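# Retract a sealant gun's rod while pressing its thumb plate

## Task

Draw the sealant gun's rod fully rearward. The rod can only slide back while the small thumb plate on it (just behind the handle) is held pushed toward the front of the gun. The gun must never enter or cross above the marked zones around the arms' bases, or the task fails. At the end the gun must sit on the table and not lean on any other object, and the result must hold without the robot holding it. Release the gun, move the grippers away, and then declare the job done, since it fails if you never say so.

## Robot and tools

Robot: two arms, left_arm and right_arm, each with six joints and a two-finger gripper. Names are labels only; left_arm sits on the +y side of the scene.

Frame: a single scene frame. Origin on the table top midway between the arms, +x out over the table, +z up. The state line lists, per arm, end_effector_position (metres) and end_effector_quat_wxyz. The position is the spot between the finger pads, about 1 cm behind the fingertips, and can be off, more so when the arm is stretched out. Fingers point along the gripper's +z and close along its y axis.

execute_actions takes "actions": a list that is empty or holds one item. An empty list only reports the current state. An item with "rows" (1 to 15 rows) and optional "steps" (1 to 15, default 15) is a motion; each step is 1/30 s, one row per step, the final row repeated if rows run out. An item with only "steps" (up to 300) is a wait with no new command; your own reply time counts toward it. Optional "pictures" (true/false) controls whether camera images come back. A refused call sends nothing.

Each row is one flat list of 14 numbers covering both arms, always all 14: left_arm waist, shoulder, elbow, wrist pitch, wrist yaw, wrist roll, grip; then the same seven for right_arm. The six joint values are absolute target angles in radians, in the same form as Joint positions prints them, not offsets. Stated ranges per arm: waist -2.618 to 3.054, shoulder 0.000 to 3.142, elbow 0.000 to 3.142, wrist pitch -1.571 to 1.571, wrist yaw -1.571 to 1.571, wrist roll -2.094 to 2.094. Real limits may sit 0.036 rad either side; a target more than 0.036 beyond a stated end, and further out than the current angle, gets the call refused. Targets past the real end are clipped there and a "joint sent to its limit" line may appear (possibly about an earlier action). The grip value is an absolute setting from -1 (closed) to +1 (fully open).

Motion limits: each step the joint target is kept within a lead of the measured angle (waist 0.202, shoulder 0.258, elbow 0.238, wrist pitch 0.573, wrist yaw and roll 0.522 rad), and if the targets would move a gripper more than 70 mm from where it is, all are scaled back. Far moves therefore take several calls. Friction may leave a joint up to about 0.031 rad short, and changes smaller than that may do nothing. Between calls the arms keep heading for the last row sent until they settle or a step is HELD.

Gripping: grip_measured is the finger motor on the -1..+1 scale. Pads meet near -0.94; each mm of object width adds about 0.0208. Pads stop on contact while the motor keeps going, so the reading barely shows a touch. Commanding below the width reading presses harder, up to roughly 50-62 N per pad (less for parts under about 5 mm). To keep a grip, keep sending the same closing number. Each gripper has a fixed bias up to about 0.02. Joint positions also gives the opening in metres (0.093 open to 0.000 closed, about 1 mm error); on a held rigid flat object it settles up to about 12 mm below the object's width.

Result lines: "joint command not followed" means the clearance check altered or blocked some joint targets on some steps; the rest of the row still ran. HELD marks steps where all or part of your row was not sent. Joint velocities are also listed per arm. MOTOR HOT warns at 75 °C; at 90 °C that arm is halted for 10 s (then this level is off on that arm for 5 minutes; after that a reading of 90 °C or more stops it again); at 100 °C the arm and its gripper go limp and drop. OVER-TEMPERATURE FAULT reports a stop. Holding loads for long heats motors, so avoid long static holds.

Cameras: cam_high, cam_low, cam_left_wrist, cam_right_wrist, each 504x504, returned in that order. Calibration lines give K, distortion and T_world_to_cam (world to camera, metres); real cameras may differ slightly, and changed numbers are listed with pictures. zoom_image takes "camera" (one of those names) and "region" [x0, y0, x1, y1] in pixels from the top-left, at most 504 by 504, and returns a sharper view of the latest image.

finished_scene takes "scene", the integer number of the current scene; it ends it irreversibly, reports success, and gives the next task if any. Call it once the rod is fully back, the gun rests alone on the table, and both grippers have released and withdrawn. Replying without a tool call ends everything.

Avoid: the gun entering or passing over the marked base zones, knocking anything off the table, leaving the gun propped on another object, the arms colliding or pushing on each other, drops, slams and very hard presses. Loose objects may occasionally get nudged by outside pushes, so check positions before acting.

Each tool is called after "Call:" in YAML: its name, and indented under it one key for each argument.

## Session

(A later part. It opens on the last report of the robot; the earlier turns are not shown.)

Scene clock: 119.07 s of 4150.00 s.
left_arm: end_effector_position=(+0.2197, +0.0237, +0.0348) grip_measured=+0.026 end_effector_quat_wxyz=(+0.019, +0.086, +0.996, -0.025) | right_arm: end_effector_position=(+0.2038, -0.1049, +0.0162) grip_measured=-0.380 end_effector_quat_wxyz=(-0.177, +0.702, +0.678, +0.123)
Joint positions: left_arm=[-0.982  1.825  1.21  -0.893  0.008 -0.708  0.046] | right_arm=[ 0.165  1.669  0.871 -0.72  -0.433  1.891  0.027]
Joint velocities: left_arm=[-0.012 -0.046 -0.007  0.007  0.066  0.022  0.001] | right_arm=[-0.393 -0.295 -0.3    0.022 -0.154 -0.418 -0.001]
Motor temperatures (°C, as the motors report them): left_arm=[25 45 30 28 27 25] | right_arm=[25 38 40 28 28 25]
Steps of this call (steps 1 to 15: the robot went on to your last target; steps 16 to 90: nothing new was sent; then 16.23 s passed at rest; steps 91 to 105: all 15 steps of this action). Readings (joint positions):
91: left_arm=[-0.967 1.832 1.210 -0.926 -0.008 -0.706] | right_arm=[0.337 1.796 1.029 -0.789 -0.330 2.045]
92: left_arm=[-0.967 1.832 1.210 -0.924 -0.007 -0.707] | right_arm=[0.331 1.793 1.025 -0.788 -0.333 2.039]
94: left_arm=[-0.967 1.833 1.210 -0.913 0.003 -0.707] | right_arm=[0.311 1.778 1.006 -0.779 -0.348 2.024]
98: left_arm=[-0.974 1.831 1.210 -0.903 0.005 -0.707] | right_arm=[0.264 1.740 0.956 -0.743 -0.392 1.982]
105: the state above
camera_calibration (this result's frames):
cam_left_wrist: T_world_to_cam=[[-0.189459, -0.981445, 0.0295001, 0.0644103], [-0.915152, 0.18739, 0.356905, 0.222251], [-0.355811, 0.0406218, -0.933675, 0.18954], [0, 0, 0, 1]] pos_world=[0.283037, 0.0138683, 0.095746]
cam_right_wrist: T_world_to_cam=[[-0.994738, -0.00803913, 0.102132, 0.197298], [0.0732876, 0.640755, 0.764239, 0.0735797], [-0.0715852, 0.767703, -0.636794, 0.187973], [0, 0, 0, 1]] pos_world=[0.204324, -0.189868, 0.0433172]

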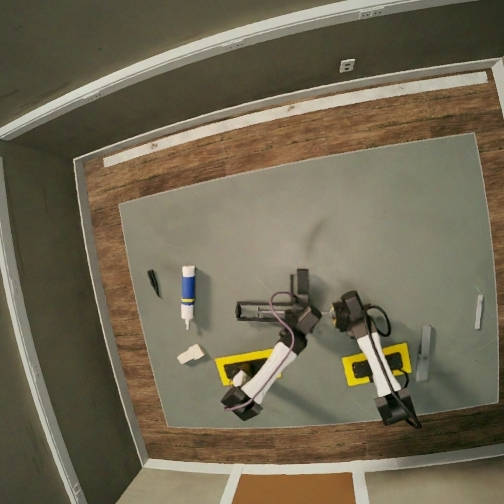

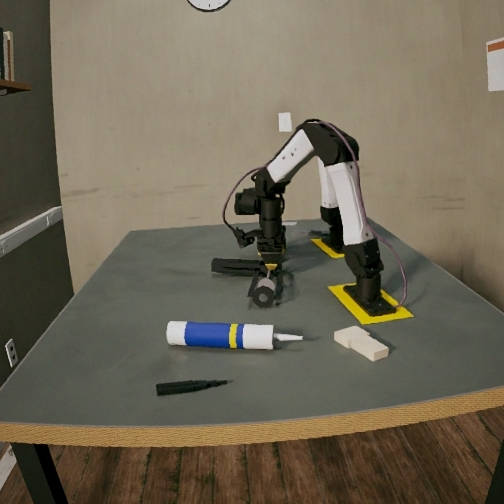

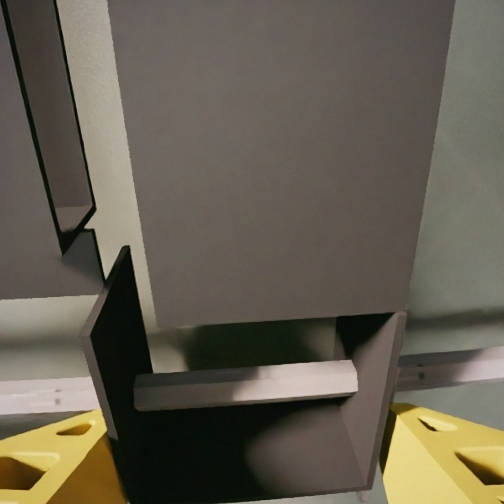

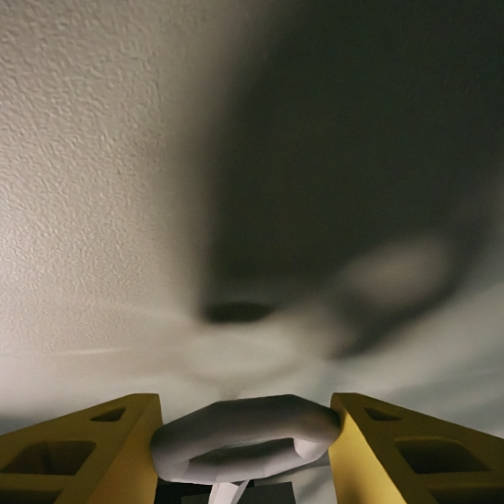

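Call:
execute_actions:
  actions:
    - {"rows":[[-0.95,1.835,1.2,-0.92,-0.03,-0.7,-0.4,0.1,1.625,0.825,-0.76,-0.32,1.81,-0.55]],"steps":15}

Scene clock: 122.33 s of 4150.00 s.
left_arm: end_effector_position=(+0.2204, +0.0212, +0.0360) grip_measured=+0.026 end_effector_quat_wxyz=(+0.023, +0.085, +0.996, -0.030) | right_arm: end_effector_position=(+0.2046, -0.1103, +0.0180) grip_measured=-0.380 end_effector_quat_wxyz=(-0.176, +0.696, +0.682, +0.135)
Joint positions: left_arm=[-0.985  1.821  1.21  -0.884  0.008 -0.712  0.046] | right_arm=[ 0.139  1.651  0.856 -0.714 -0.444  1.852  0.027]
Joint velocities: left_arm=[-0.002 -0.022 -0.012 -0.007 -0.007 -0.037 -0.001] | right_arm=[-0.007 -0.002  0.017  0.007 -0.007  0.007 -0.   ]
Motor temperatures (°C, as the motors report them): left_arm=[25 45 31 28 27 25] | right_arm=[25 39 40 28 28 25]
Steps of this call (steps 1 to 30: the robot went on to your last target; steps 31 to 83: nothing new was sent; steps 84 to 98: all 15 steps of this action). Readings (joint positions):
84: left_arm=[-0.985 1.821 1.210 -0.885 0.009 -0.711] | right_arm=[0.139 1.651 0.856 -0.715 -0.444 1.854]
85: left_arm=[-0.985 1.821 1.210 -0.885 0.008 -0.712] | right_arm=[0.139 1.651 0.856 -0.715 -0.444 1.853]
87: left_arm=[-0.985 1.821 1.210 -0.885 0.008 -0.712] | right_arm=[0.139 1.651 0.856 -0.714 -0.444 1.853]
91: left_arm=[-0.985 1.821 1.210 -0.884 0.008 -0.712] | right_arm=[0.139 1.651 0.856 -0.714 -0.444 1.852]
98: the state above
camera_calibration (this result's frames):
cam_left_wrist: T_world_to_cam=[[-0.188598, -0.981339, 0.0374738, 0.0615821], [-0.918019, 0.189725, 0.348203, 0.223835], [-0.348815, 0.0312685, -0.93667, 0.189817], [0, 0, 0, 1]] pos_world=[0.28331, 0.0120304, 0.0975485]
cam_right_wrist: T_world_to_cam=[[-0.996609, -0.0181873, 0.0802494, 0.197553], [0.0509348, 0.629605, 0.775244, 0.0787415], [-0.064625, 0.776703, -0.626543, 0.192721], [0, 0, 0, 1]] pos_world=[0.205327, -0.19567, 0.0438504]

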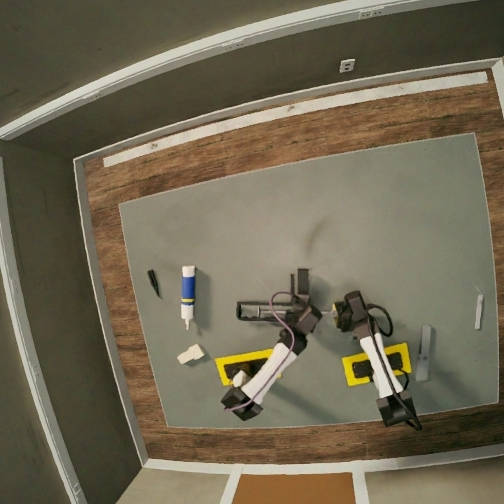

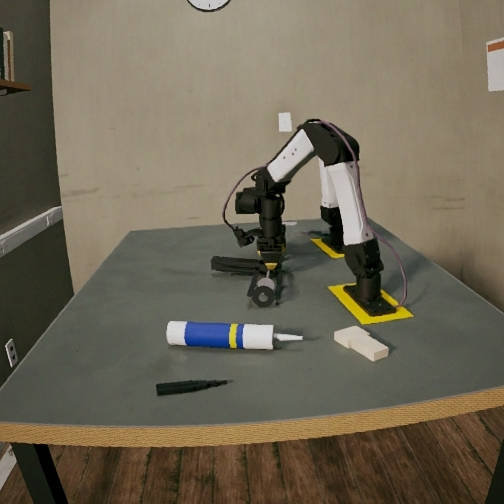

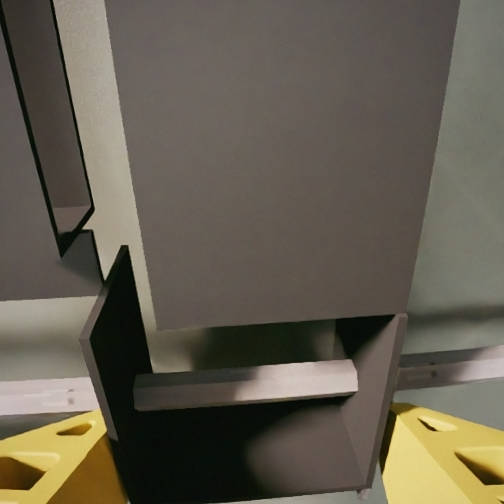

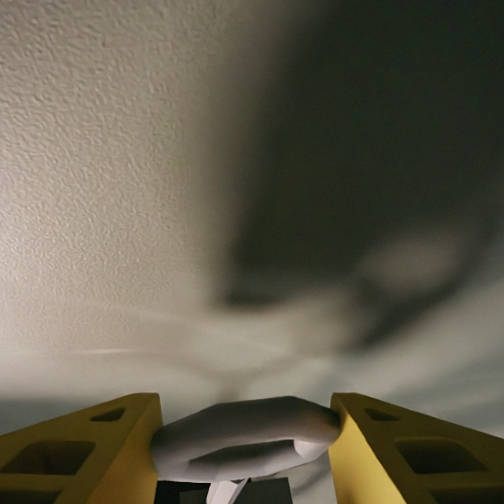

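Call:
execute_actions:
  actions:
    - {"rows":[[-0.96,1.81,1.25,-0.95,0,-0.7,-0.4,0.14,1.65,0.84,-0.74,-0.4,1.85,-0.55],[-0.96,1.81,1.25,-0.95,0,-0.7,-0.4,0.14,1.65,0.84,-0.74,-0.4,1.85,-0.55],[-0.96,1.81,1.25,-0.95,0,-0.7,-0.4,0.14,1.65,0.84,-0.74,-0.4,1.85,-0.55],[-0.96,1.81,1.25,-0.95,0,-0.7,-0.4,0.14,1.65,0.84,-0.74,-0.4,1.85,-0.55],[-0.96,1.81,1.25,-0.95,0,-0.7,-0.4,0.125,1.64,0.83,-0.75,-0.36,1.83,-0.55],[-0.96,1.81,1.25,-0.95,0,-0.7,-0.4,0.11,1.63,0.82,-0.76,-0.34,1.81,-0.55],[-0.96,1.81,1.25,-0.95,0,-0.7,-0.4,0.095,1.62,0.81,-0.76,-0.32,1.79,-0.55],[-0.96,1.81,1.25,-0.95,0,-0.7,-0.4,0.08,1.61,0.8,-0.76,-0.32,1.78,-0.55],[-0.96,1.81,1.25,-0.95,0,-0.7,-0.4,0.065,1.6,0.79,-0.76,-0.32,1.765,-0.55],[-0.96,1.81,1.25,-0.95,0,-0.7,-0.4,0.05,1.59,0.78,-0.76,-0.32,1.75,-0.55],[-0.96,1.81,1.25,-0.95,0,-0.7,-0.4,0.035,1.58,0.77,-0.76,-0.32,1.735,-0.55],[-0.96,1.81,1.25,-0.95,0,-0.7,-0.4,0.02,1.57,0.76,-0.76,-0.32,1.72,-0.55]],"steps":15}

Scene clock: 132.80 s of 4150.00 s.
left_arm: end_effector_position=(+0.2212, +0.0080, +0.0445) grip_measured=+0.026 end_effector_quat_wxyz=(+0.024, +0.092, +0.994, -0.052) | right_arm: end_effector_position=(+0.2033, -0.1242, +0.0285) grip_measured=-0.380 end_effector_quat_wxyz=(-0.178, +0.692, +0.678, +0.171)
Joint positions: left_arm=[-0.993  1.821  1.241 -0.882  0.038 -0.707  0.046] | right_arm=[ 0.062  1.579  0.809 -0.714 -0.491  1.784  0.027]
Joint velocities: left_arm=[-0.046  0.002  0.012 -0.022  0.007  0.022 -0.   ] | right_arm=[-0.09  -0.046 -0.066  0.007 -0.11  -0.125  0.001]
Motor temperatures (°C, as the motors report them): left_arm=[25 45 31 28 27 25] | right_arm=[25 40 39 27 29 25]
Steps of this call (steps 1 to 15: the robot went on to your last target; steps 16 to 90: nothing new was sent; then 6.97 s passed at rest; steps 91 to 105: all 15 steps of this action). Readings (joint positions):
91: left_arm=[-0.985 1.821 1.216 -0.889 0.009 -0.713] | right_arm=[0.140 1.651 0.856 -0.714 -0.448 1.856]
92: left_arm=[-0.985 1.821 1.218 -0.894 0.009 -0.712] | right_arm=[0.140 1.651 0.856 -0.716 -0.451 1.859]
94: left_arm=[-0.985 1.821 1.218 -0.897 0.010 -0.709] | right_arm=[0.140 1.651 0.856 -0.719 -0.455 1.863]
98: left_arm=[-0.985 1.821 1.222 -0.897 0.016 -0.707] | right_arm=[0.131 1.640 0.851 -0.723 -0.453 1.850]
105: the state above
camera_calibration (this result's frames):
cam_left_wrist: T_world_to_cam=[[-0.203541, -0.975614, 0.082149, 0.049681], [-0.914305, 0.219417, 0.340445, 0.223404], [-0.350168, -0.00581468, -0.936669, 0.199067], [0, 0, 0, 1]] pos_world=[0.284079, 0.000608356, 0.106322]
cam_right_wrist: T_world_to_cam=[[-0.999435, -0.00853349, 0.0324982, 0.198309], [0.0213225, 0.586422, 0.809725, 0.0790844], [-0.0259675, 0.809961, -0.585909, 0.205099], [0, 0, 0, 1]] pos_world=[0.201837, -0.210807, 0.049688]

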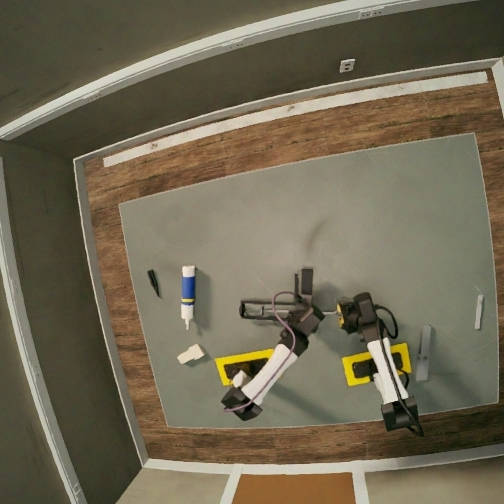

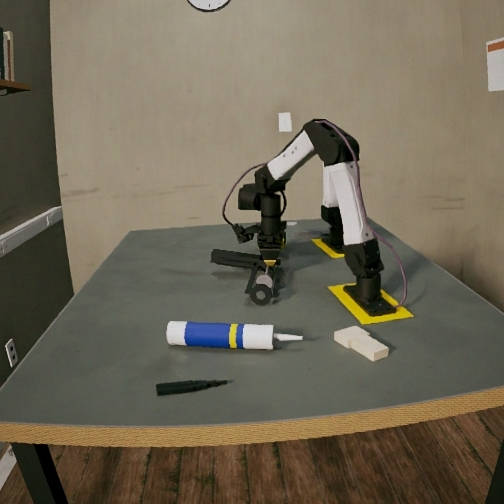

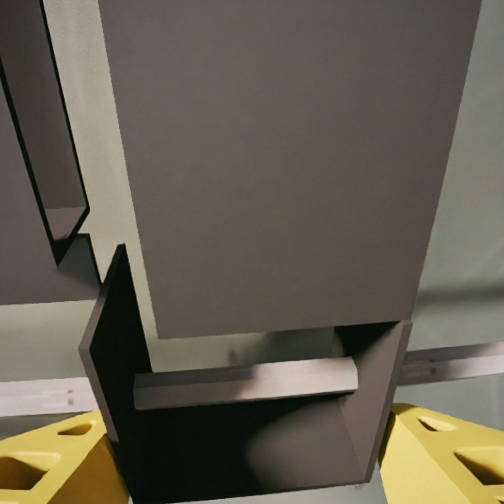

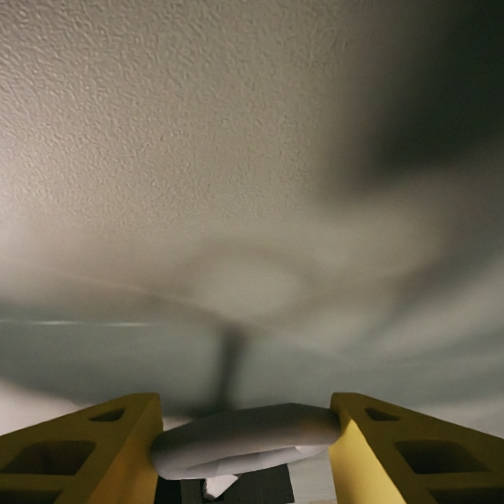

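Call:
execute_actions:
  actions:
    - {"rows":[[-0.97,1.82,1.23,-0.9,0,-0.7,-0.2,0.12,1.62,0.85,-0.74,-0.42,1.84,-0.55],[-0.96,1.82,1.23,-0.9,0,-0.7,-0.2,0.16,1.66,0.88,-0.75,-0.39,1.88,-0.55],[-0.95,1.82,1.23,-0.9,0,-0.7,-0.2,0.2,1.69,0.9,-0.76,-0.36,1.92,-0.55],[-0.94,1.83,1.22,-0.92,0,-0.7,-0.2,0.24,1.72,0.93,-0.77,-0.34,1.95,-0.55],[-0.94,1.83,1.22,-0.92,-0.02,-0.7,-0.2,0.28,1.76,0.96,-0.77,-0.31,1.98,-0.55],[-0.94,1.83,1.22,-0.92,-0.02,-0.7,-0.2,0.28,1.76,0.96,-0.77,-0.31,1.98,-0.55],[-0.94,1.83,1.22,-0.92,-0.02,-0.7,-0.2,0.28,1.76,0.96,-0.77,-0.31,1.98,-0.55],[-0.94,1.83,1.22,-0.92,-0.02,-0.7,-0.2,0.28,1.76,0.96,-0.77,-0.31,1.98,-0.55],[-0.94,1.83,1.22,-0.92,-0.02,-0.7,-0.2,0.28,1.76,0.96,-0.77,-0.31,1.98,-0.55],[-0.94,1.83,1.22,-0.92,-0.02,-0.7,-0.2,0.28,1.76,0.96,-0.77,-0.31,1.98,-0.55],[-0.94,1.83,1.22,-0.92,-0.02,-0.7,0.2,0.28,1.76,0.96,-0.77,-0.31,1.98,-0.55],[-0.94,1.83,1.22,-0.92,-0.02,-0.7,0.6,0.28,1.76,0.96,-0.77,-0.31,1.98,-0.55]],"steps":15}

Scene clock: 146.47 s of 4150.00 s.
left_arm: end_effector_position=(+0.2232, +0.0368, +0.0335) grip_measured=+0.594 end_effector_quat_wxyz=(+0.003, +0.069, +0.998, -0.012) | right_arm: end_effector_position=(+0.2068, -0.0889, +0.0088) grip_measured=-0.380 end_effector_quat_wxyz=(-0.152, +0.708, +0.685, +0.078)
Joint positions: left_arm=[-0.946  1.835  1.22  -0.935  0.013 -0.706  0.074] | right_arm=[ 0.267  1.741  0.948 -0.749 -0.342  1.985  0.027]
Joint velocities: left_arm=[-0.002  0.007  0.002  0.007  0.007 -0.037  0.007] | right_arm=[ 0.022 -0.002 -0.007  0.022  0.037 -0.007 -0.001]
Motor temperatures (°C, as the motors report them): left_arm=[25 46 32 28 27 25] | right_arm=[26 39 38 27 30 26]
Steps of this call (steps 1 to 15: the robot went on to your last target; steps 16 to 90: nothing new was sent; then 10.17 s passed at rest; steps 91 to 105: all 15 steps of this action). Readings (joint positions):
91: left_arm=[-0.994 1.821 1.241 -0.881 0.037 -0.707] | right_arm=[0.068 1.582 0.813 -0.714 -0.495 1.790]
92: left_arm=[-0.994 1.821 1.241 -0.886 0.029 -0.705] | right_arm=[0.090 1.595 0.827 -0.723 -0.477 1.813]
94: left_arm=[-0.979 1.826 1.235 -0.903 0.021 -0.706] | right_arm=[0.153 1.645 0.874 -0.738 -0.423 1.868]
98: left_arm=[-0.945 1.836 1.220 -0.942 0.011 -0.706] | right_arm=[0.259 1.741 0.945 -0.739 -0.349 1.953]
105: the state above
camera_calibration (this result's frames):
cam_left_wrist: T_world_to_cam=[[-0.15566, -0.987793, 0.00585653, 0.0714626], [-0.909104, 0.145574, 0.390304, 0.222464], [-0.386392, 0.0554306, -0.920667, 0.194858], [0, 0, 0, 1]] pos_world=[0.288659, 0.0274041, 0.0921521]
cam_right_wrist: T_world_to_cam=[[-0.991387, -0.00625695, 0.130819, 0.200348], [0.0869615, 0.71544, 0.693242, 0.073217], [-0.0979304, 0.698647, -0.708733, 0.171189], [0, 0, 0, 1]] pos_world=[0.20902, -0.170729, 0.0443608]

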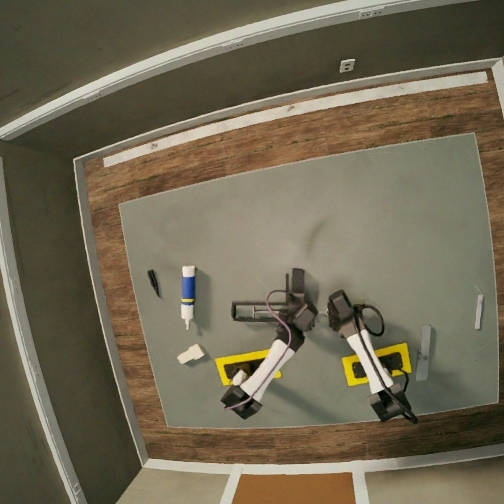

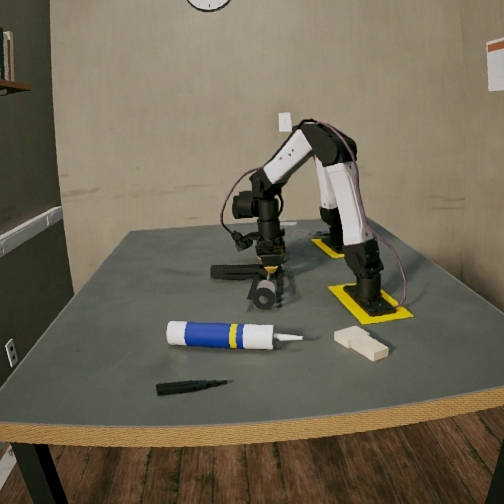

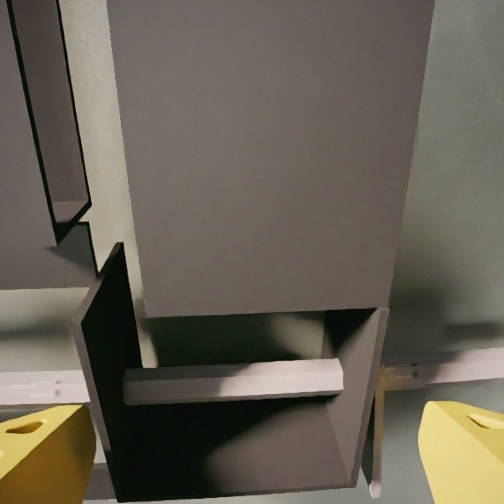

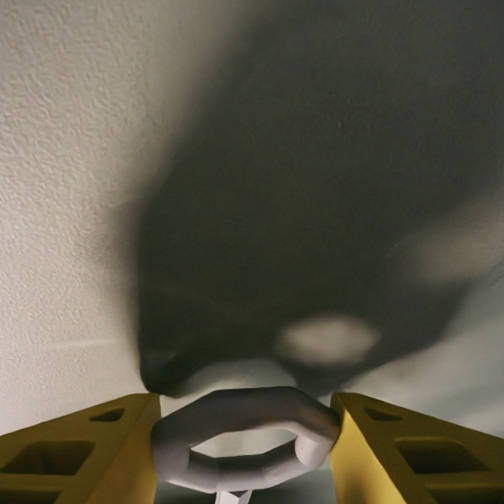

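Call:
execute_actions:
  actions:
    - {"rows":[[-0.99,1.795,1.19,-0.92,0,-0.7,0.6,0.267,1.741,0.948,-0.75,-0.34,1.985,-0.55],[-0.99,1.795,1.19,-0.92,0,-0.7,0.6,0.267,1.741,0.948,-0.75,-0.34,1.985,-0.55],[-0.99,1.795,1.19,-0.92,0,-0.7,0.6,0.267,1.741,0.948,-0.75,-0.34,1.985,-0.55],[-0.99,1.795,1.19,-0.92,0,-0.7,0.6,0.267,1.741,0.948,-0.75,-0.34,1.985,-0.55],[-0.99,1.795,1.19,-0.92,0,-0.7,0.6,0.267,1.741,0.948,-0.75,-0.34,1.985,-0.55],[-0.99,1.795,1.19,-0.92,0,-0.7,0.6,0.267,1.741,0.948,-0.75,-0.34,1.985,-0.55],[-0.99,1.8,1.13,-0.88,0,-0.7,0.6,0.267,1.741,0.948,-0.75,-0.34,1.985,-0.55]],"steps":15}

Scene clock: 155.57 s of 4150.00 s.
left_arm: end_effector_position=(+0.2100, +0.0389, +0.0267) grip_measured=+0.598 end_effector_quat_wxyz=(+0.010, +0.088, +0.996, -0.006) | right_arm: end_effector_position=(+0.2060, -0.0883, +0.0091) grip_measured=-0.380 end_effector_quat_wxyz=(-0.155, +0.711, +0.682, +0.078)
Joint positions: left_arm=[-0.983  1.807  1.154 -0.894 -0.006 -0.704  0.074] | right_arm=[ 0.267  1.741  0.948 -0.751 -0.348  1.992  0.027]
Joint velocities: left_arm=[ 0.002  0.007  0.007 -0.081 -0.066  0.007 -0.001] | right_arm=[-0.002 -0.002 -0.012  0.051  0.037 -0.007 -0.001]
Motor temperatures (°C, as the motors report them): left_arm=[25 46 32 28 27 25] | right_arm=[25 39 39 27 29 26]
Steps of this call (steps 1 to 15: the robot went on to your last target; steps 16 to 90: nothing new was sent; then 5.60 s passed at rest; steps 91 to 105: all 15 steps of this action). Readings (joint positions):
91: left_arm=[-0.950 1.832 1.218 -0.934 0.008 -0.706] | right_arm=[0.267 1.741 0.948 -0.751 -0.344 1.992]
92: left_arm=[-0.957 1.827 1.215 -0.933 0.006 -0.706] | right_arm=[0.267 1.741 0.948 -0.751 -0.345 1.992]
94: left_arm=[-0.974 1.817 1.211 -0.933 0.006 -0.706] | right_arm=[0.267 1.741 0.948 -0.751 -0.345 1.992]
98: left_arm=[-0.983 1.807 1.186 -0.913 0.001 -0.706] | right_arm=[0.267 1.741 0.948 -0.751 -0.345 1.993]
105: the state above
camera_calibration (this result's frames):
cam_left_wrist: T_world_to_cam=[[-0.193562, -0.981067, -0.00645855, 0.0794709], [-0.909212, 0.176904, 0.376879, 0.212003], [-0.368601, 0.0788219, -0.92624, 0.178865], [0, 0, 0, 1]] pos_world=[0.274068, 0.0263634, 0.0862855]
cam_right_wrist: T_world_to_cam=[[-0.990575, -0.00018396, 0.136971, 0.199877], [0.0960318, 0.712118, 0.69546, 0.0703984], [-0.0976673, 0.702059, -0.705389, 0.171079], [0, 0, 0, 1]] pos_world=[0.207941, -0.170203, 0.044341]

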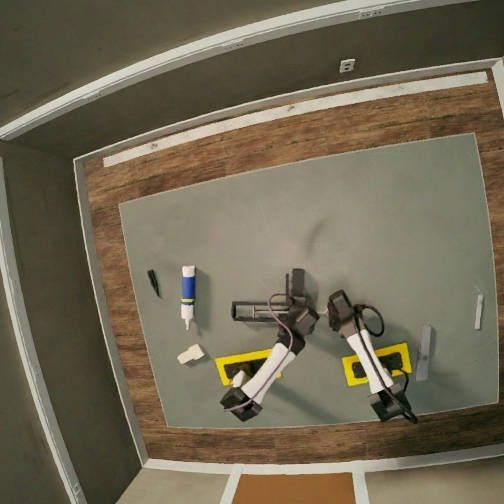

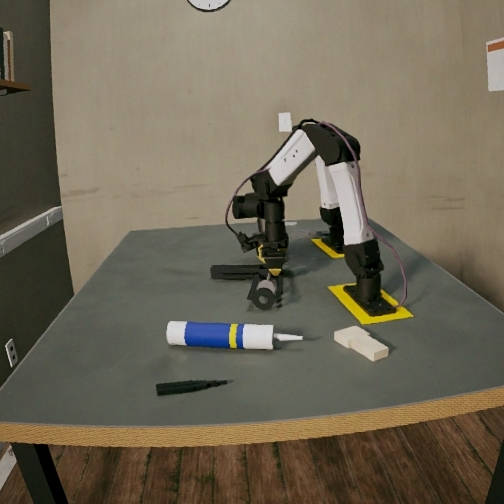

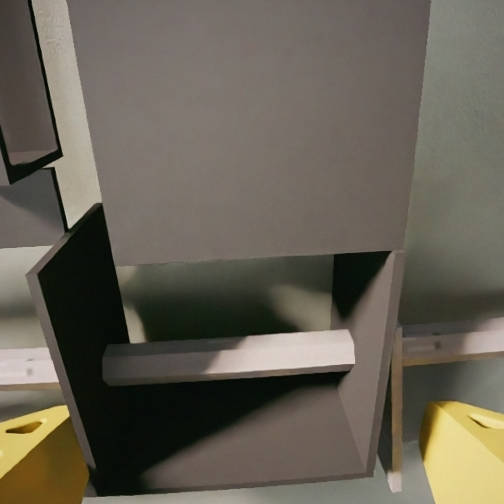

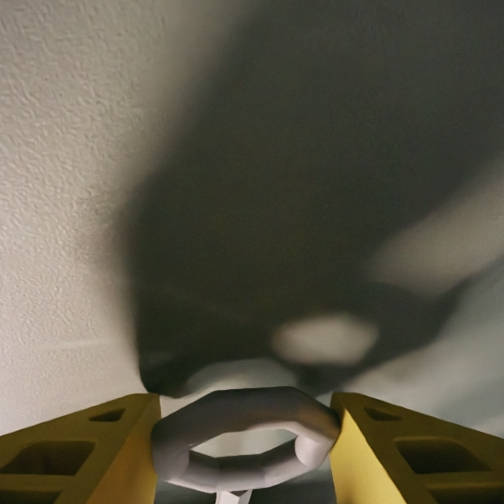

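Good. Close and pull.

Call:
execute_actions:
  actions:
    - {"rows":[[-0.983,1.807,1.15,-0.89,0,-0.7,0.4,0.267,1.741,0.948,-0.75,-0.34,1.985,-0.55],[-0.983,1.807,1.15,-0.89,0,-0.7,0.25,0.267,1.741,0.948,-0.75,-0.34,1.985,-0.55],[-0.983,1.807,1.15,-0.89,0,-0.7,0.1,0.267,1.741,0.948,-0.75,-0.34,1.985,-0.55],[-0.983,1.807,1.15,-0.89,0,-0.7,-0.05,0.267,1.741,0.948,-0.75,-0.34,1.985,-0.55],[-0.983,1.807,1.15,-0.89,0,-0.7,-0.2,0.267,1.741,0.948,-0.75,-0.34,1.985,-0.55],[-0.983,1.807,1.15,-0.89,0,-0.7,-0.3,0.267,1.741,0.948,-0.75,-0.34,1.985,-0.55],[-0.983,1.807,1.15,-0.89,0,-0.7,-0.3,0.267,1.741,0.948,-0.75,-0.34,1.985,-0.55],[-0.983,1.807,1.15,-0.89,0,-0.7,-0.3,0.24,1.72,0.93,-0.76,-0.33,1.96,-0.55],[-0.983,1.807,1.15,-0.89,0,-0.7,-0.3,0.22,1.705,0.915,-0.76,-0.32,1.94,-0.55],[-0.983,1.807,1.15,-0.89,0,-0.7,-0.3,0.2,1.69,0.9,-0.76,-0.32,1.92,-0.55],[-0.983,1.807,1.15,-0.89,0,-0.7,-0.3,0.18,1.68,0.885,-0.76,-0.32,1.9,-0.55],[-0.983,1.807,1.15,-0.89,0,-0.7,-0.3,0.16,1.665,0.87,-0.76,-0.32,1.88,-0.55],[-0.983,1.807,1.15,-0.89,0,-0.7,-0.3,0.14,1.655,0.855,-0.76,-0.32,1.86,-0.55],[-0.983,1.807,1.15,-0.89,0,-0.7,-0.3,0.12,1.64,0.845,-0.76,-0.32,1.84,-0.55],[-0.983,1.807,1.15,-0.89,0,-0.7,-0.3,0.1,1.63,0.83,-0.76,-0.32,1.82,-0.55]],"steps":15}

Scene clock: 171.40 s of 4150.00 s.
left_arm: end_effector_position=(+0.2101, +0.0363, +0.0267) grip_measured=+0.006 end_effector_quat_wxyz=(+0.012, +0.090, +0.996, -0.010) | right_arm: end_effector_position=(+0.2014, -0.1189, +0.0115) grip_measured=-0.380 end_effector_quat_wxyz=(-0.156, +0.714, +0.677, +0.094)
Joint positions: left_arm=[-0.986  1.807  1.154 -0.886 -0.003 -0.703  0.045] | right_arm=[ 0.157  1.673  0.875 -0.755 -0.365  1.892  0.027]
Joint velocities: left_arm=[-0.046 -0.002 -0.012  0.007 -0.051  0.022 -0.   ] | right_arm=[-0.603 -0.339 -0.418 -0.022 -0.022 -0.549 -0.   ]
Motor temperatures (°C, as the motors report them): left_arm=[25 46 31 28 27 25] | right_arm=[25 39 40 27 29 25]
Steps of this call (steps 1 to 15: the robot went on to your last target; steps 16 to 90: nothing new was sent; then 12.33 s passed at rest; steps 91 to 105: all 15 steps of this action). Readings (joint positions):
91: left_arm=[-0.983 1.807 1.154 -0.893 -0.006 -0.704] | right_arm=[0.267 1.741 0.948 -0.751 -0.348 1.992]
92: left_arm=[-0.983 1.807 1.154 -0.893 -0.006 -0.704] | right_arm=[0.267 1.741 0.948 -0.751 -0.348 1.992]
94: left_arm=[-0.981 1.807 1.154 -0.900 -0.014 -0.704] | right_arm=[0.267 1.741 0.948 -0.751 -0.347 1.992]
98: left_arm=[-0.981 1.807 1.154 -0.900 -0.014 -0.704] | right_arm=[0.264 1.739 0.948 -0.752 -0.347 1.989]
105: the state above
camera_calibration (this result's frames):
cam_left_wrist: T_world_to_cam=[[-0.197378, -0.980327, 0.00119481, 0.0775993], [-0.909632, 0.183599, 0.372641, 0.212519], [-0.365529, 0.0724644, -0.927975, 0.178799], [0, 0, 0, 1]] pos_world=[0.273986, 0.0240979, 0.0866352]
cam_right_wrist: T_world_to_cam=[[-0.992963, 0.0129879, 0.117713, 0.1972], [0.0936414, 0.694606, 0.713269, 0.0892098], [-0.0725001, 0.719273, -0.690934, 0.190585], [0, 0, 0, 1]] pos_world=[0.201276, -0.20161, 0.0448384]

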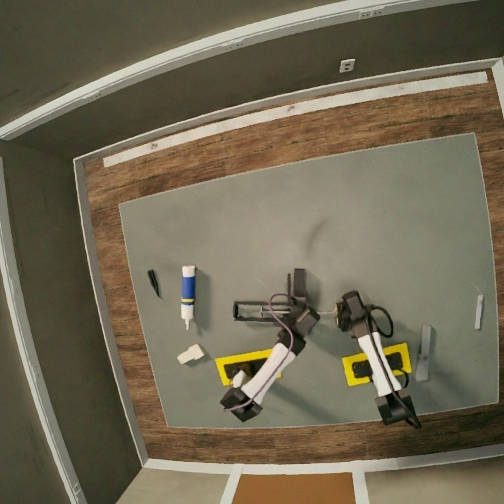

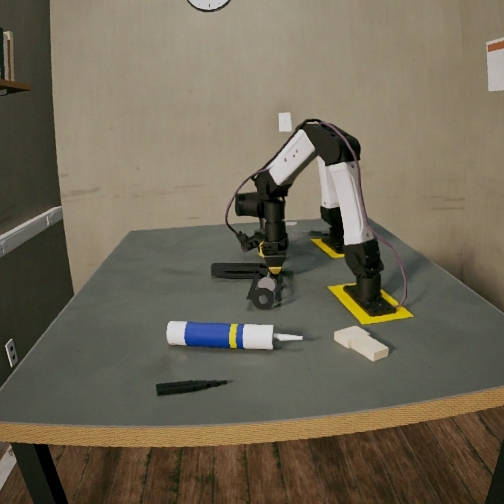

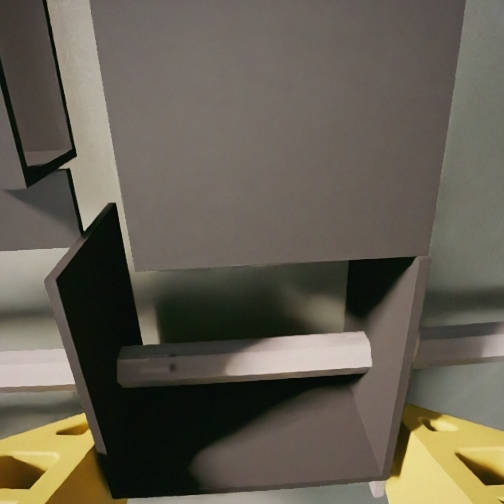

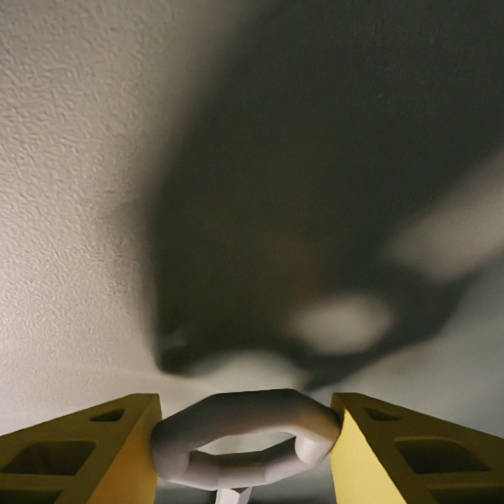

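Call:
execute_actions:
  actions:
    - {"rows":[[-0.983,1.807,1.15,-0.89,0,-0.7,-0.3,0.08,1.62,0.82,-0.76,-0.32,1.8,-0.55],[-0.983,1.807,1.15,-0.89,0,-0.7,-0.3,0.06,1.61,0.81,-0.76,-0.32,1.78,-0.55],[-0.983,1.807,1.15,-0.89,0,-0.7,-0.3,0.04,1.6,0.8,-0.76,-0.32,1.76,-0.55],[-0.983,1.807,1.15,-0.89,0,-0.7,-0.3,0.02,1.585,0.785,-0.76,-0.32,1.74,-0.55],[-0.983,1.807,1.15,-0.89,0,-0.7,-0.3,0.0,1.575,0.775,-0.76,-0.32,1.72,-0.55],[-0.983,1.807,1.15,-0.89,0,-0.7,-0.3,-0.02,1.565,0.765,-0.76,-0.32,1.7,-0.55],[-0.983,1.807,1.15,-0.89,0,-0.7,-0.3,-0.04,1.555,0.755,-0.76,-0.32,1.68,-0.55],[-0.983,1.807,1.15,-0.89,0,-0.7,-0.3,-0.06,1.545,0.745,-0.76,-0.32,1.66,-0.55],[-0.983,1.807,1.15,-0.89,0,-0.7,-0.3,-0.08,1.535,0.735,-0.76,-0.32,1.64,-0.55],[-0.983,1.807,1.15,-0.89,0,-0.7,-0.3,-0.1,1.53,0.73,-0.76,-0.32,1.62,-0.55],[-0.983,1.807,1.15,-0.89,0,-0.7,-0.3,-0.12,1.52,0.72,-0.76,-0.32,1.6,-0.55],[-0.983,1.807,1.15,-0.89,0,-0.7,-0.3,-0.14,1.51,0.71,-0.76,-0.32,1.58,-0.55],[-0.983,1.807,1.15,-0.89,0,-0.7,-0.3,-0.16,1.505,0.705,-0.76,-0.32,1.56,-0.55],[-0.983,1.807,1.15,-0.89,0,-0.7,-0.3,-0.18,1.5,0.7,-0.76,-0.32,1.54,-0.55]],"steps":15}
  pictures: false

Call:
execute_actions:
  actions:
    - {"steps":15}

Scene clock: 181.70 s of 4150.00 s.
left_arm: end_effector_position=(+0.2090, +0.0346, +0.0267) grip_measured=+0.006 end_effector_quat_wxyz=(+0.013, +0.101, +0.995, -0.011) | right_arm: end_effector_position=(+0.1842, -0.1914, +0.0126) grip_measured=-0.380 end_effector_quat_wxyz=(-0.133, +0.715, +0.673, +0.131)
Joint positions: left_arm=[-0.991  1.807  1.154 -0.883 -0.003 -0.686  0.045] | right_arm=[-0.138  1.526  0.726 -0.774 -0.375  1.601  0.027]
Joint velocities: left_arm=[-0.017 -0.022 -0.017  0.007 -0.037  0.051  0.   ] | right_arm=[-0.418 -0.144 -0.129 -0.125 -0.037 -0.403 -0.   ]
Motor temperatures (°C, as the motors report them): left_arm=[25 46 32 28 27 25] | right_arm=[25 40 39 27 29 25]
Steps of this call (steps 1 to 30: the robot went on to your last target; steps 31 to 90: nothing new was sent; then 6.80 s passed at rest; steps 91 to 105: all 15 steps of this action). Readings (joint positions):
91: left_arm=[-0.989 1.807 1.154 -0.886 -0.003 -0.698] | right_arm=[0.114 1.651 0.852 -0.766 -0.366 1.845]
92: left_arm=[-0.989 1.807 1.154 -0.885 -0.004 -0.698] | right_arm=[0.107 1.647 0.848 -0.764 -0.367 1.838]
94: left_arm=[-0.989 1.807 1.154 -0.885 -0.004 -0.699] | right_arm=[0.077 1.630 0.830 -0.764 -0.369 1.811]
98: left_arm=[-0.991 1.807 1.154 -0.886 -0.003 -0.695] | right_arm=[-0.005 1.586 0.783 -0.767 -0.367 1.735]
105: the state above

Scene clock: 182.20 s of 4150.00 s.
left_arm: end_effector_position=(+0.2093, +0.0345, +0.0267) grip_measured=+0.006 end_effector_quat_wxyz=(+0.014, +0.102, +0.995, -0.012) | right_arm: end_effector_position=(+0.1838, -0.1955, +0.0127) grip_measured=-0.380 end_effector_quat_wxyz=(-0.130, +0.711, +0.678, +0.134)
Joint positions: left_arm=[-0.991  1.807  1.154 -0.882 -0.003 -0.684  0.045] | right_arm=[-0.158  1.521  0.722 -0.776 -0.375  1.569  0.027]
Joint velocities: left_arm=[ 0.002 -0.002  0.002 -0.007 -0.007 -0.139  0.   ] | right_arm=[ 0.037 -0.012 -0.012 -0.022 -0.007 -0.022  0.   ]
Motor temperatures (°C, as the motors report them): left_arm=[25 46 32 28 27 25] | right_arm=[25 40 39 27 29 25]
Steps of this call (steps 1 to 15: the robot went on to your last target). Readings (joint positions):
1: left_arm=[-0.991 1.807 1.154 -0.883 -0.003 -0.684] | right_arm=[-0.148 1.523 0.724 -0.775 -0.375 1.588]
2: left_arm=[-0.991 1.807 1.154 -0.882 -0.003 -0.684] | right_arm=[-0.153 1.521 0.722 -0.776 -0.375 1.580]
4: left_arm=[-0.991 1.807 1.154 -0.882 -0.003 -0.684] | right_arm=[-0.156 1.521 0.722 -0.776 -0.375 1.572]
8: left_arm=[-0.991 1.807 1.154 -0.882 -0.003 -0.684] | right_arm=[-0.158 1.521 0.722 -0.776 -0.375 1.569]
15: the state above
camera_calibration (this result's frames):
cam_left_wrist: T_world_to_cam=[[-0.221619, -0.975129, 0.00303743, 0.0804358], [-0.905858, 0.207026, 0.369542, 0.210577], [-0.36098, 0.079146, -0.929209, 0.17751], [0, 0, 0, 1]] pos_world=[0.272657, 0.0207911, 0.0868819]
cam_right_wrist: T_world_to_cam=[[-0.999385, 0.0241714, 0.025393, 0.18511], [0.0350557, 0.680689, 0.731733, 0.151041], [0.000402269, 0.732174, -0.681118, 0.234303], [0, 0, 0, 1]] pos_world=[0.179607, -0.278837, 0.0443656]

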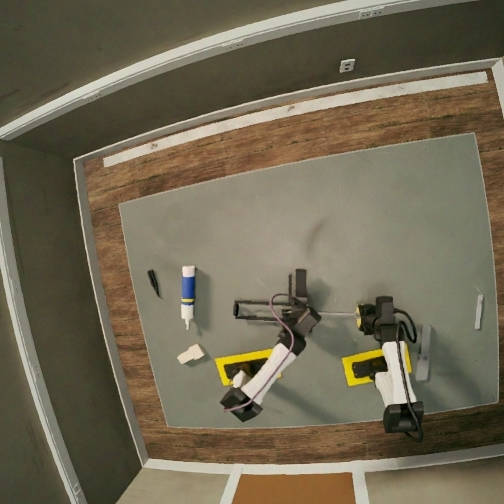

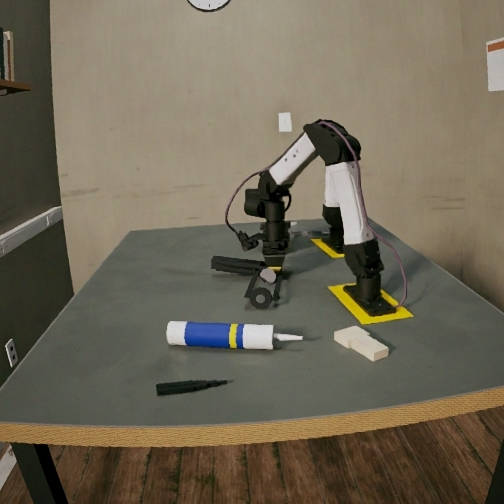

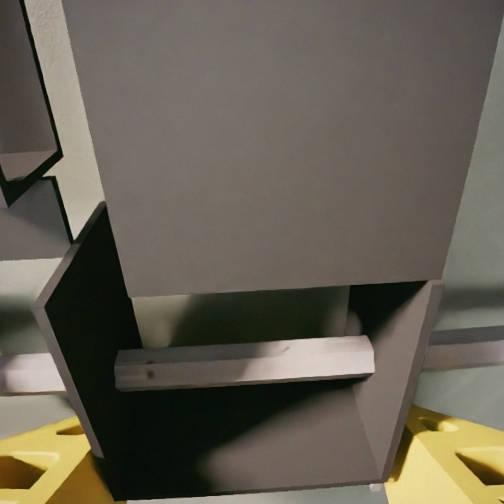

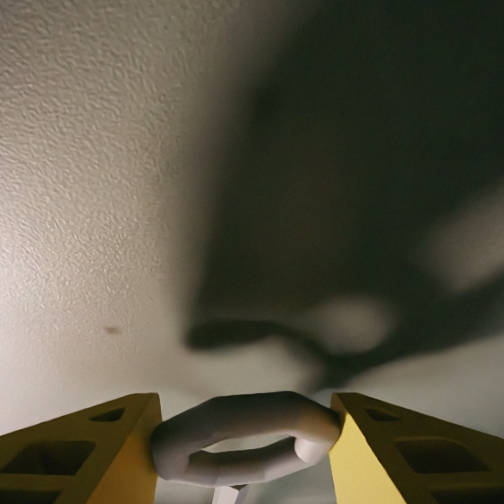

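Call:
execute_actions:
  actions:
    - {"rows":[[-0.983,1.807,1.15,-0.89,0,-0.7,-0.3,-0.19,1.5,0.7,-0.77,-0.34,1.54,-0.55],[-0.983,1.807,1.15,-0.89,0,-0.7,-0.3,-0.205,1.495,0.695,-0.77,-0.34,1.52,-0.55],[-0.983,1.807,1.15,-0.89,0,-0.7,-0.3,-0.22,1.49,0.69,-0.77,-0.34,1.5,-0.55],[-0.983,1.807,1.15,-0.89,0,-0.7,-0.3,-0.235,1.485,0.685,-0.77,-0.34,1.49,-0.55],[-0.983,1.807,1.15,-0.89,0,-0.7,-0.3,-0.25,1.48,0.68,-0.77,-0.34,1.48,-0.55]],"steps":15}

Call:
zoom_image:
  camera: "cam_low"
  region: [190, 220, 330, 320]

Scene clock: 189.63 s of 4150.00 s.
left_arm: end_effector_position=(+0.2086, +0.0337, +0.0267) grip_measured=+0.006 end_effector_quat_wxyz=(+0.014, +0.105, +0.994, -0.012) | right_arm: end_effector_position=(+0.1796, -0.2061, +0.0132) grip_measured=-0.380 end_effector_quat_wxyz=(-0.132, +0.711, +0.675, +0.147)
Joint positions: left_arm=[-0.995  1.807  1.154 -0.881 -0.003 -0.681  0.045] | right_arm=[-0.224  1.503  0.701 -0.783 -0.398  1.505  0.027]
Joint velocities: left_arm=[ 0.017  0.007  0.007  0.007  0.022  0.007 -0.   ] | right_arm=[ 0.007  0.002 -0.012 -0.022  0.037  0.037 -0.   ]
Motor temperatures (°C, as the motors report them): left_arm=[25 46 32 28 27 25] | right_arm=[25 40 39 27 29 25]
Steps of this call (steps 1 to 15: the robot went on to your last target; steps 16 to 90: nothing new was sent; then 3.93 s passed at rest; steps 91 to 105: all 15 steps of this action). Readings (joint positions):
91: left_arm=[-0.991 1.807 1.154 -0.882 -0.003 -0.684] | right_arm=[-0.159 1.521 0.722 -0.776 -0.377 1.569]
92: left_arm=[-0.991 1.807 1.154 -0.882 -0.003 -0.684] | right_arm=[-0.165 1.521 0.722 -0.778 -0.379 1.564]
94: left_arm=[-0.991 1.807 1.154 -0.882 -0.003 -0.684] | right_arm=[-0.187 1.517 0.716 -0.779 -0.384 1.544]
98: left_arm=[-0.994 1.807 1.154 -0.881 -0.002 -0.681] | right_arm=[-0.221 1.503 0.702 -0.782 -0.394 1.510]
105: the state above
camera_calibration (this result's frames):
cam_left_wrist: T_world_to_cam=[[-0.227579, -0.973753, 0.00371547, 0.0806778], [-0.904671, 0.212842, 0.369145, 0.209678], [-0.360247, 0.0806482, -0.929364, 0.177129], [0, 0, 0, 1]] pos_world=[0.271861, 0.0196468, 0.0869156]
cam_right_wrist: T_world_to_cam=[[-0.999457, 0.031355, 0.0100824, 0.182878], [0.0283825, 0.664622, 0.746641, 0.155722], [0.0167099, 0.746522, -0.665151, 0.242205], [0, 0, 0, 1]] pos_world=[0.174312, -0.290042, 0.0429902]

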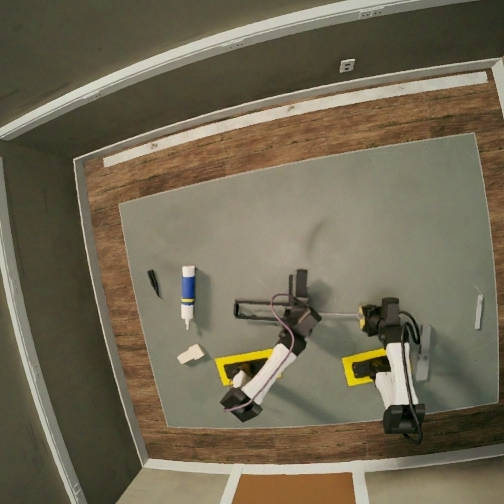

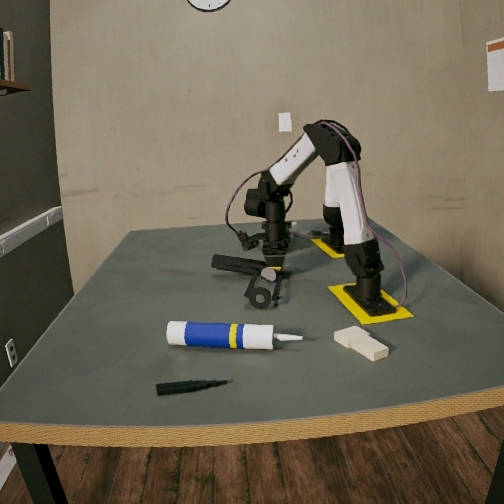

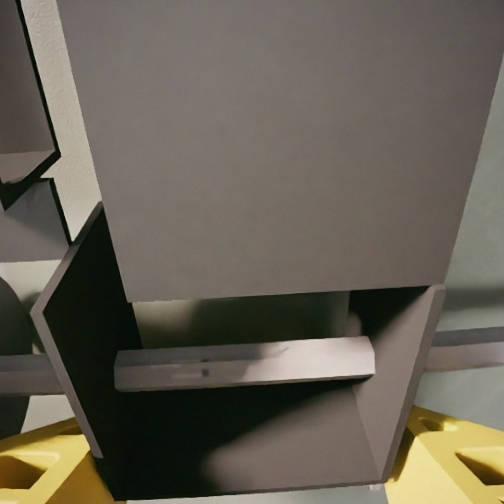

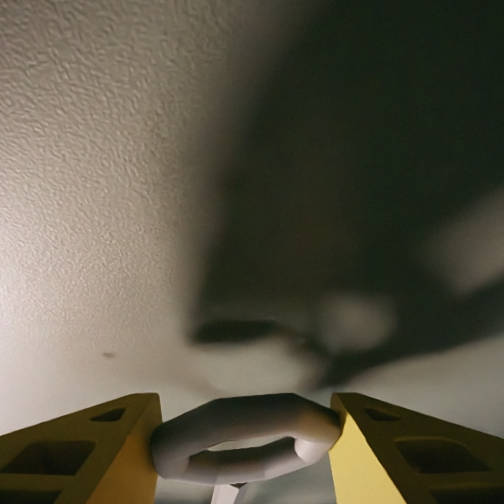

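Region (190, 220, 330, 320) of cam_low's 504x504 image, scaled by 3.600, with more detail than that image has; it fills the top 360 rows of this view, and the rest is white.

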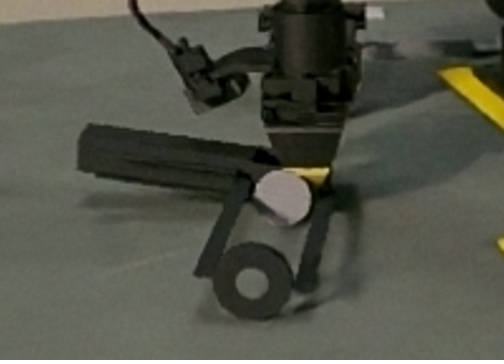

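Call:
execute_actions:
  actions:
    - {"rows":[[-0.995,1.807,1.154,-0.88,0,-0.68,0.1,-0.224,1.503,0.70,-0.78,-0.39,1.505,-0.55],[-0.995,1.807,1.154,-0.88,0,-0.68,0.22,-0.224,1.503,0.70,-0.78,-0.39,1.505,-0.55],[-0.995,1.807,1.154,-0.88,0,-0.68,0.22,-0.224,1.503,0.70,-0.78,-0.39,1.505,-0.55],[-0.995,1.807,1.154,-0.88,0,-0.68,0.22,-0.224,1.503,0.70,-0.78,-0.39,1.505,-0.55],[-0.995,1.807,1.154,-0.88,0,-0.68,0.22,-0.224,1.503,0.70,-0.78,-0.39,1.505,-0.55],[-0.995,1.79,1.22,-0.95,0,-0.68,0.22,-0.224,1.503,0.70,-0.78,-0.39,1.505,-0.55],[-0.995,1.78,1.29,-1.04,0,-0.68,0.22,-0.224,1.503,0.70,-0.78,-0.39,1.505,-0.55],[-0.995,1.76,1.36,-1.14,0,-0.68,0.22,-0.224,1.503,0.70,-0.78,-0.39,1.505,-0.55],[-0.995,1.75,1.4,-1.2,0,-0.68,0.22,-0.224,1.503,0.70,-0.78,-0.39,1.505,-0.55]],"steps":15}
  pictures: false

Call:
execute_actions:
  actions:
    - {"steps":15}

Scene clock: 199.00 s of 4150.00 s.
left_arm: end_effector_position=(+0.2108, +0.0238, +0.0907) grip_measured=+0.219 end_effector_quat_wxyz=(+0.008, +0.108, +0.994, -0.020) | right_arm: end_effector_position=(+0.1800, -0.2023, +0.0149) grip_measured=-0.380 end_effector_quat_wxyz=(-0.142, +0.718, +0.663, +0.155)
Joint positions: left_arm=[-0.998  1.768  1.371 -1.133  0.018 -0.678  0.056] | right_arm=[-0.224  1.503  0.701 -0.783 -0.422  1.532  0.027]
Joint velocities: left_arm=[-0.012 -0.007  0.007 -0.154  0.007  0.066  0.   ] | right_arm=[-0.002 -0.007 -0.012 -0.022 -0.168 -0.022 -0.   ]
Motor temperatures (°C, as the motors report them): left_arm=[25 46 32 28 27 25] | right_arm=[25 40 39 27 29 25]
Steps of this call (steps 1 to 15: the robot went on to your last target; steps 16 to 90: nothing new was sent; then 5.87 s passed at rest; steps 91 to 105: all 15 steps of this action). Readings (joint positions):
91: left_arm=[-0.995 1.807 1.154 -0.881 -0.003 -0.679] | right_arm=[-0.224 1.503 0.701 -0.783 -0.399 1.506]
92: left_arm=[-0.996 1.807 1.154 -0.881 -0.003 -0.679] | right_arm=[-0.224 1.503 0.701 -0.784 -0.400 1.506]
94: left_arm=[-0.998 1.807 1.154 -0.880 -0.003 -0.679] | right_arm=[-0.224 1.503 0.701 -0.785 -0.401 1.506]
98: left_arm=[-0.998 1.812 1.216 -0.955 0.002 -0.679] | right_arm=[-0.224 1.503 0.701 -0.792 -0.404 1.510]
105: the state above

Scene clock: 199.50 s of 4150.00 s.
left_arm: end_effector_position=(+0.2043, +0.0348, +0.0916) grip_measured=+0.219 end_effector_quat_wxyz=(-0.006, +0.108, +0.994, +0.001) | right_arm: end_effector_position=(+0.1780, -0.2060, +0.0130) grip_measured=-0.380 end_effector_quat_wxyz=(-0.136, +0.719, +0.667, +0.143)
Joint positions: left_arm=[-0.998  1.765  1.371 -1.186  0.007 -0.678  0.056] | right_arm=[-0.224  1.504  0.701 -0.789 -0.397  1.526  0.027]
Joint velocities: left_arm=[ 0.002 -0.012 -0.002 -0.037  0.051  0.007  0.001] | right_arm=[-0.002 -0.002  0.002 -0.051  0.037 -0.051 -0.   ]
Motor temperatures (°C, as the motors report them): left_arm=[25 46 32 28 27 25] | right_arm=[25 40 39 27 29 25]
Steps of this call (steps 1 to 15: the robot went on to your last target). Readings (joint positions):
1: left_arm=[-0.998 1.768 1.371 -1.138 0.019 -0.678] | right_arm=[-0.224 1.503 0.701 -0.784 -0.426 1.530]
2: left_arm=[-0.998 1.768 1.371 -1.144 0.019 -0.678] | right_arm=[-0.224 1.503 0.701 -0.785 -0.425 1.527]
4: left_arm=[-0.998 1.765 1.371 -1.160 0.014 -0.678] | right_arm=[-0.224 1.503 0.701 -0.785 -0.409 1.521]
8: left_arm=[-0.998 1.765 1.371 -1.178 0.009 -0.678] | right_arm=[-0.224 1.504 0.701 -0.789 -0.397 1.526]
15: the state above
camera_calibration (this result's frames):
cam_left_wrist: T_world_to_cam=[[-0.233508, -0.972217, -0.0163465, 0.083566], [-0.8894, 0.206762, 0.407696, 0.175145], [-0.39299, 0.109739, -0.912971, 0.239937], [0, 0, 0, 1]] pos_world=[0.26958, 0.0187005, 0.149015]
cam_right_wrist: T_world_to_cam=[[-0.998382, 0.0506525, 0.0258375, 0.184858], [0.0529627, 0.663017, 0.746729, 0.15114], [0.020693, 0.746889, -0.664626, 0.241352], [0, 0, 0, 1]] pos_world=[0.17156, -0.289835, 0.0427727]

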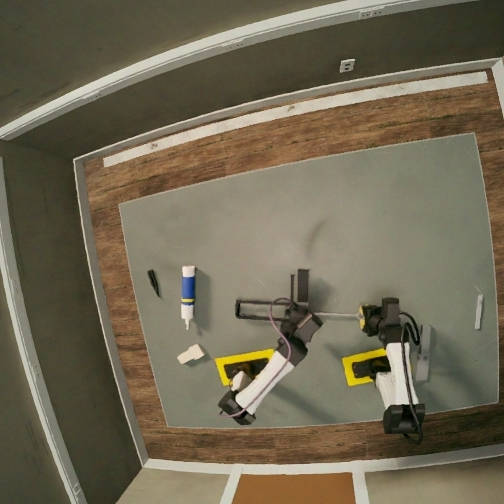

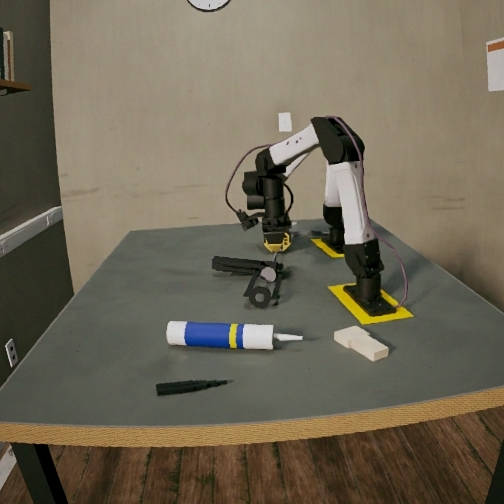

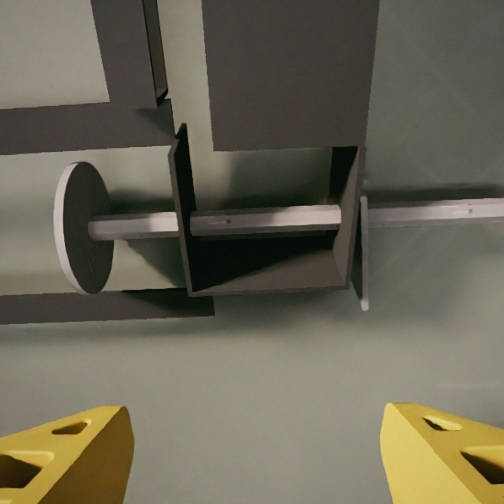

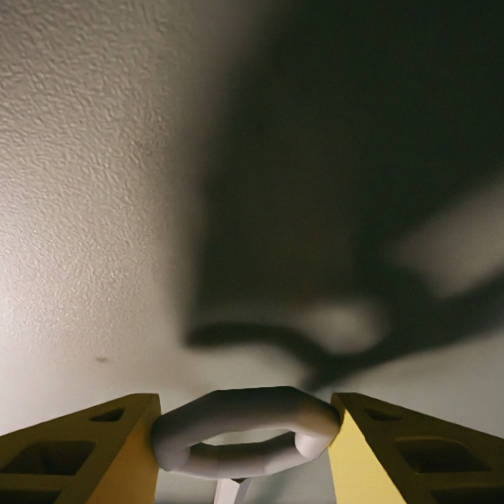

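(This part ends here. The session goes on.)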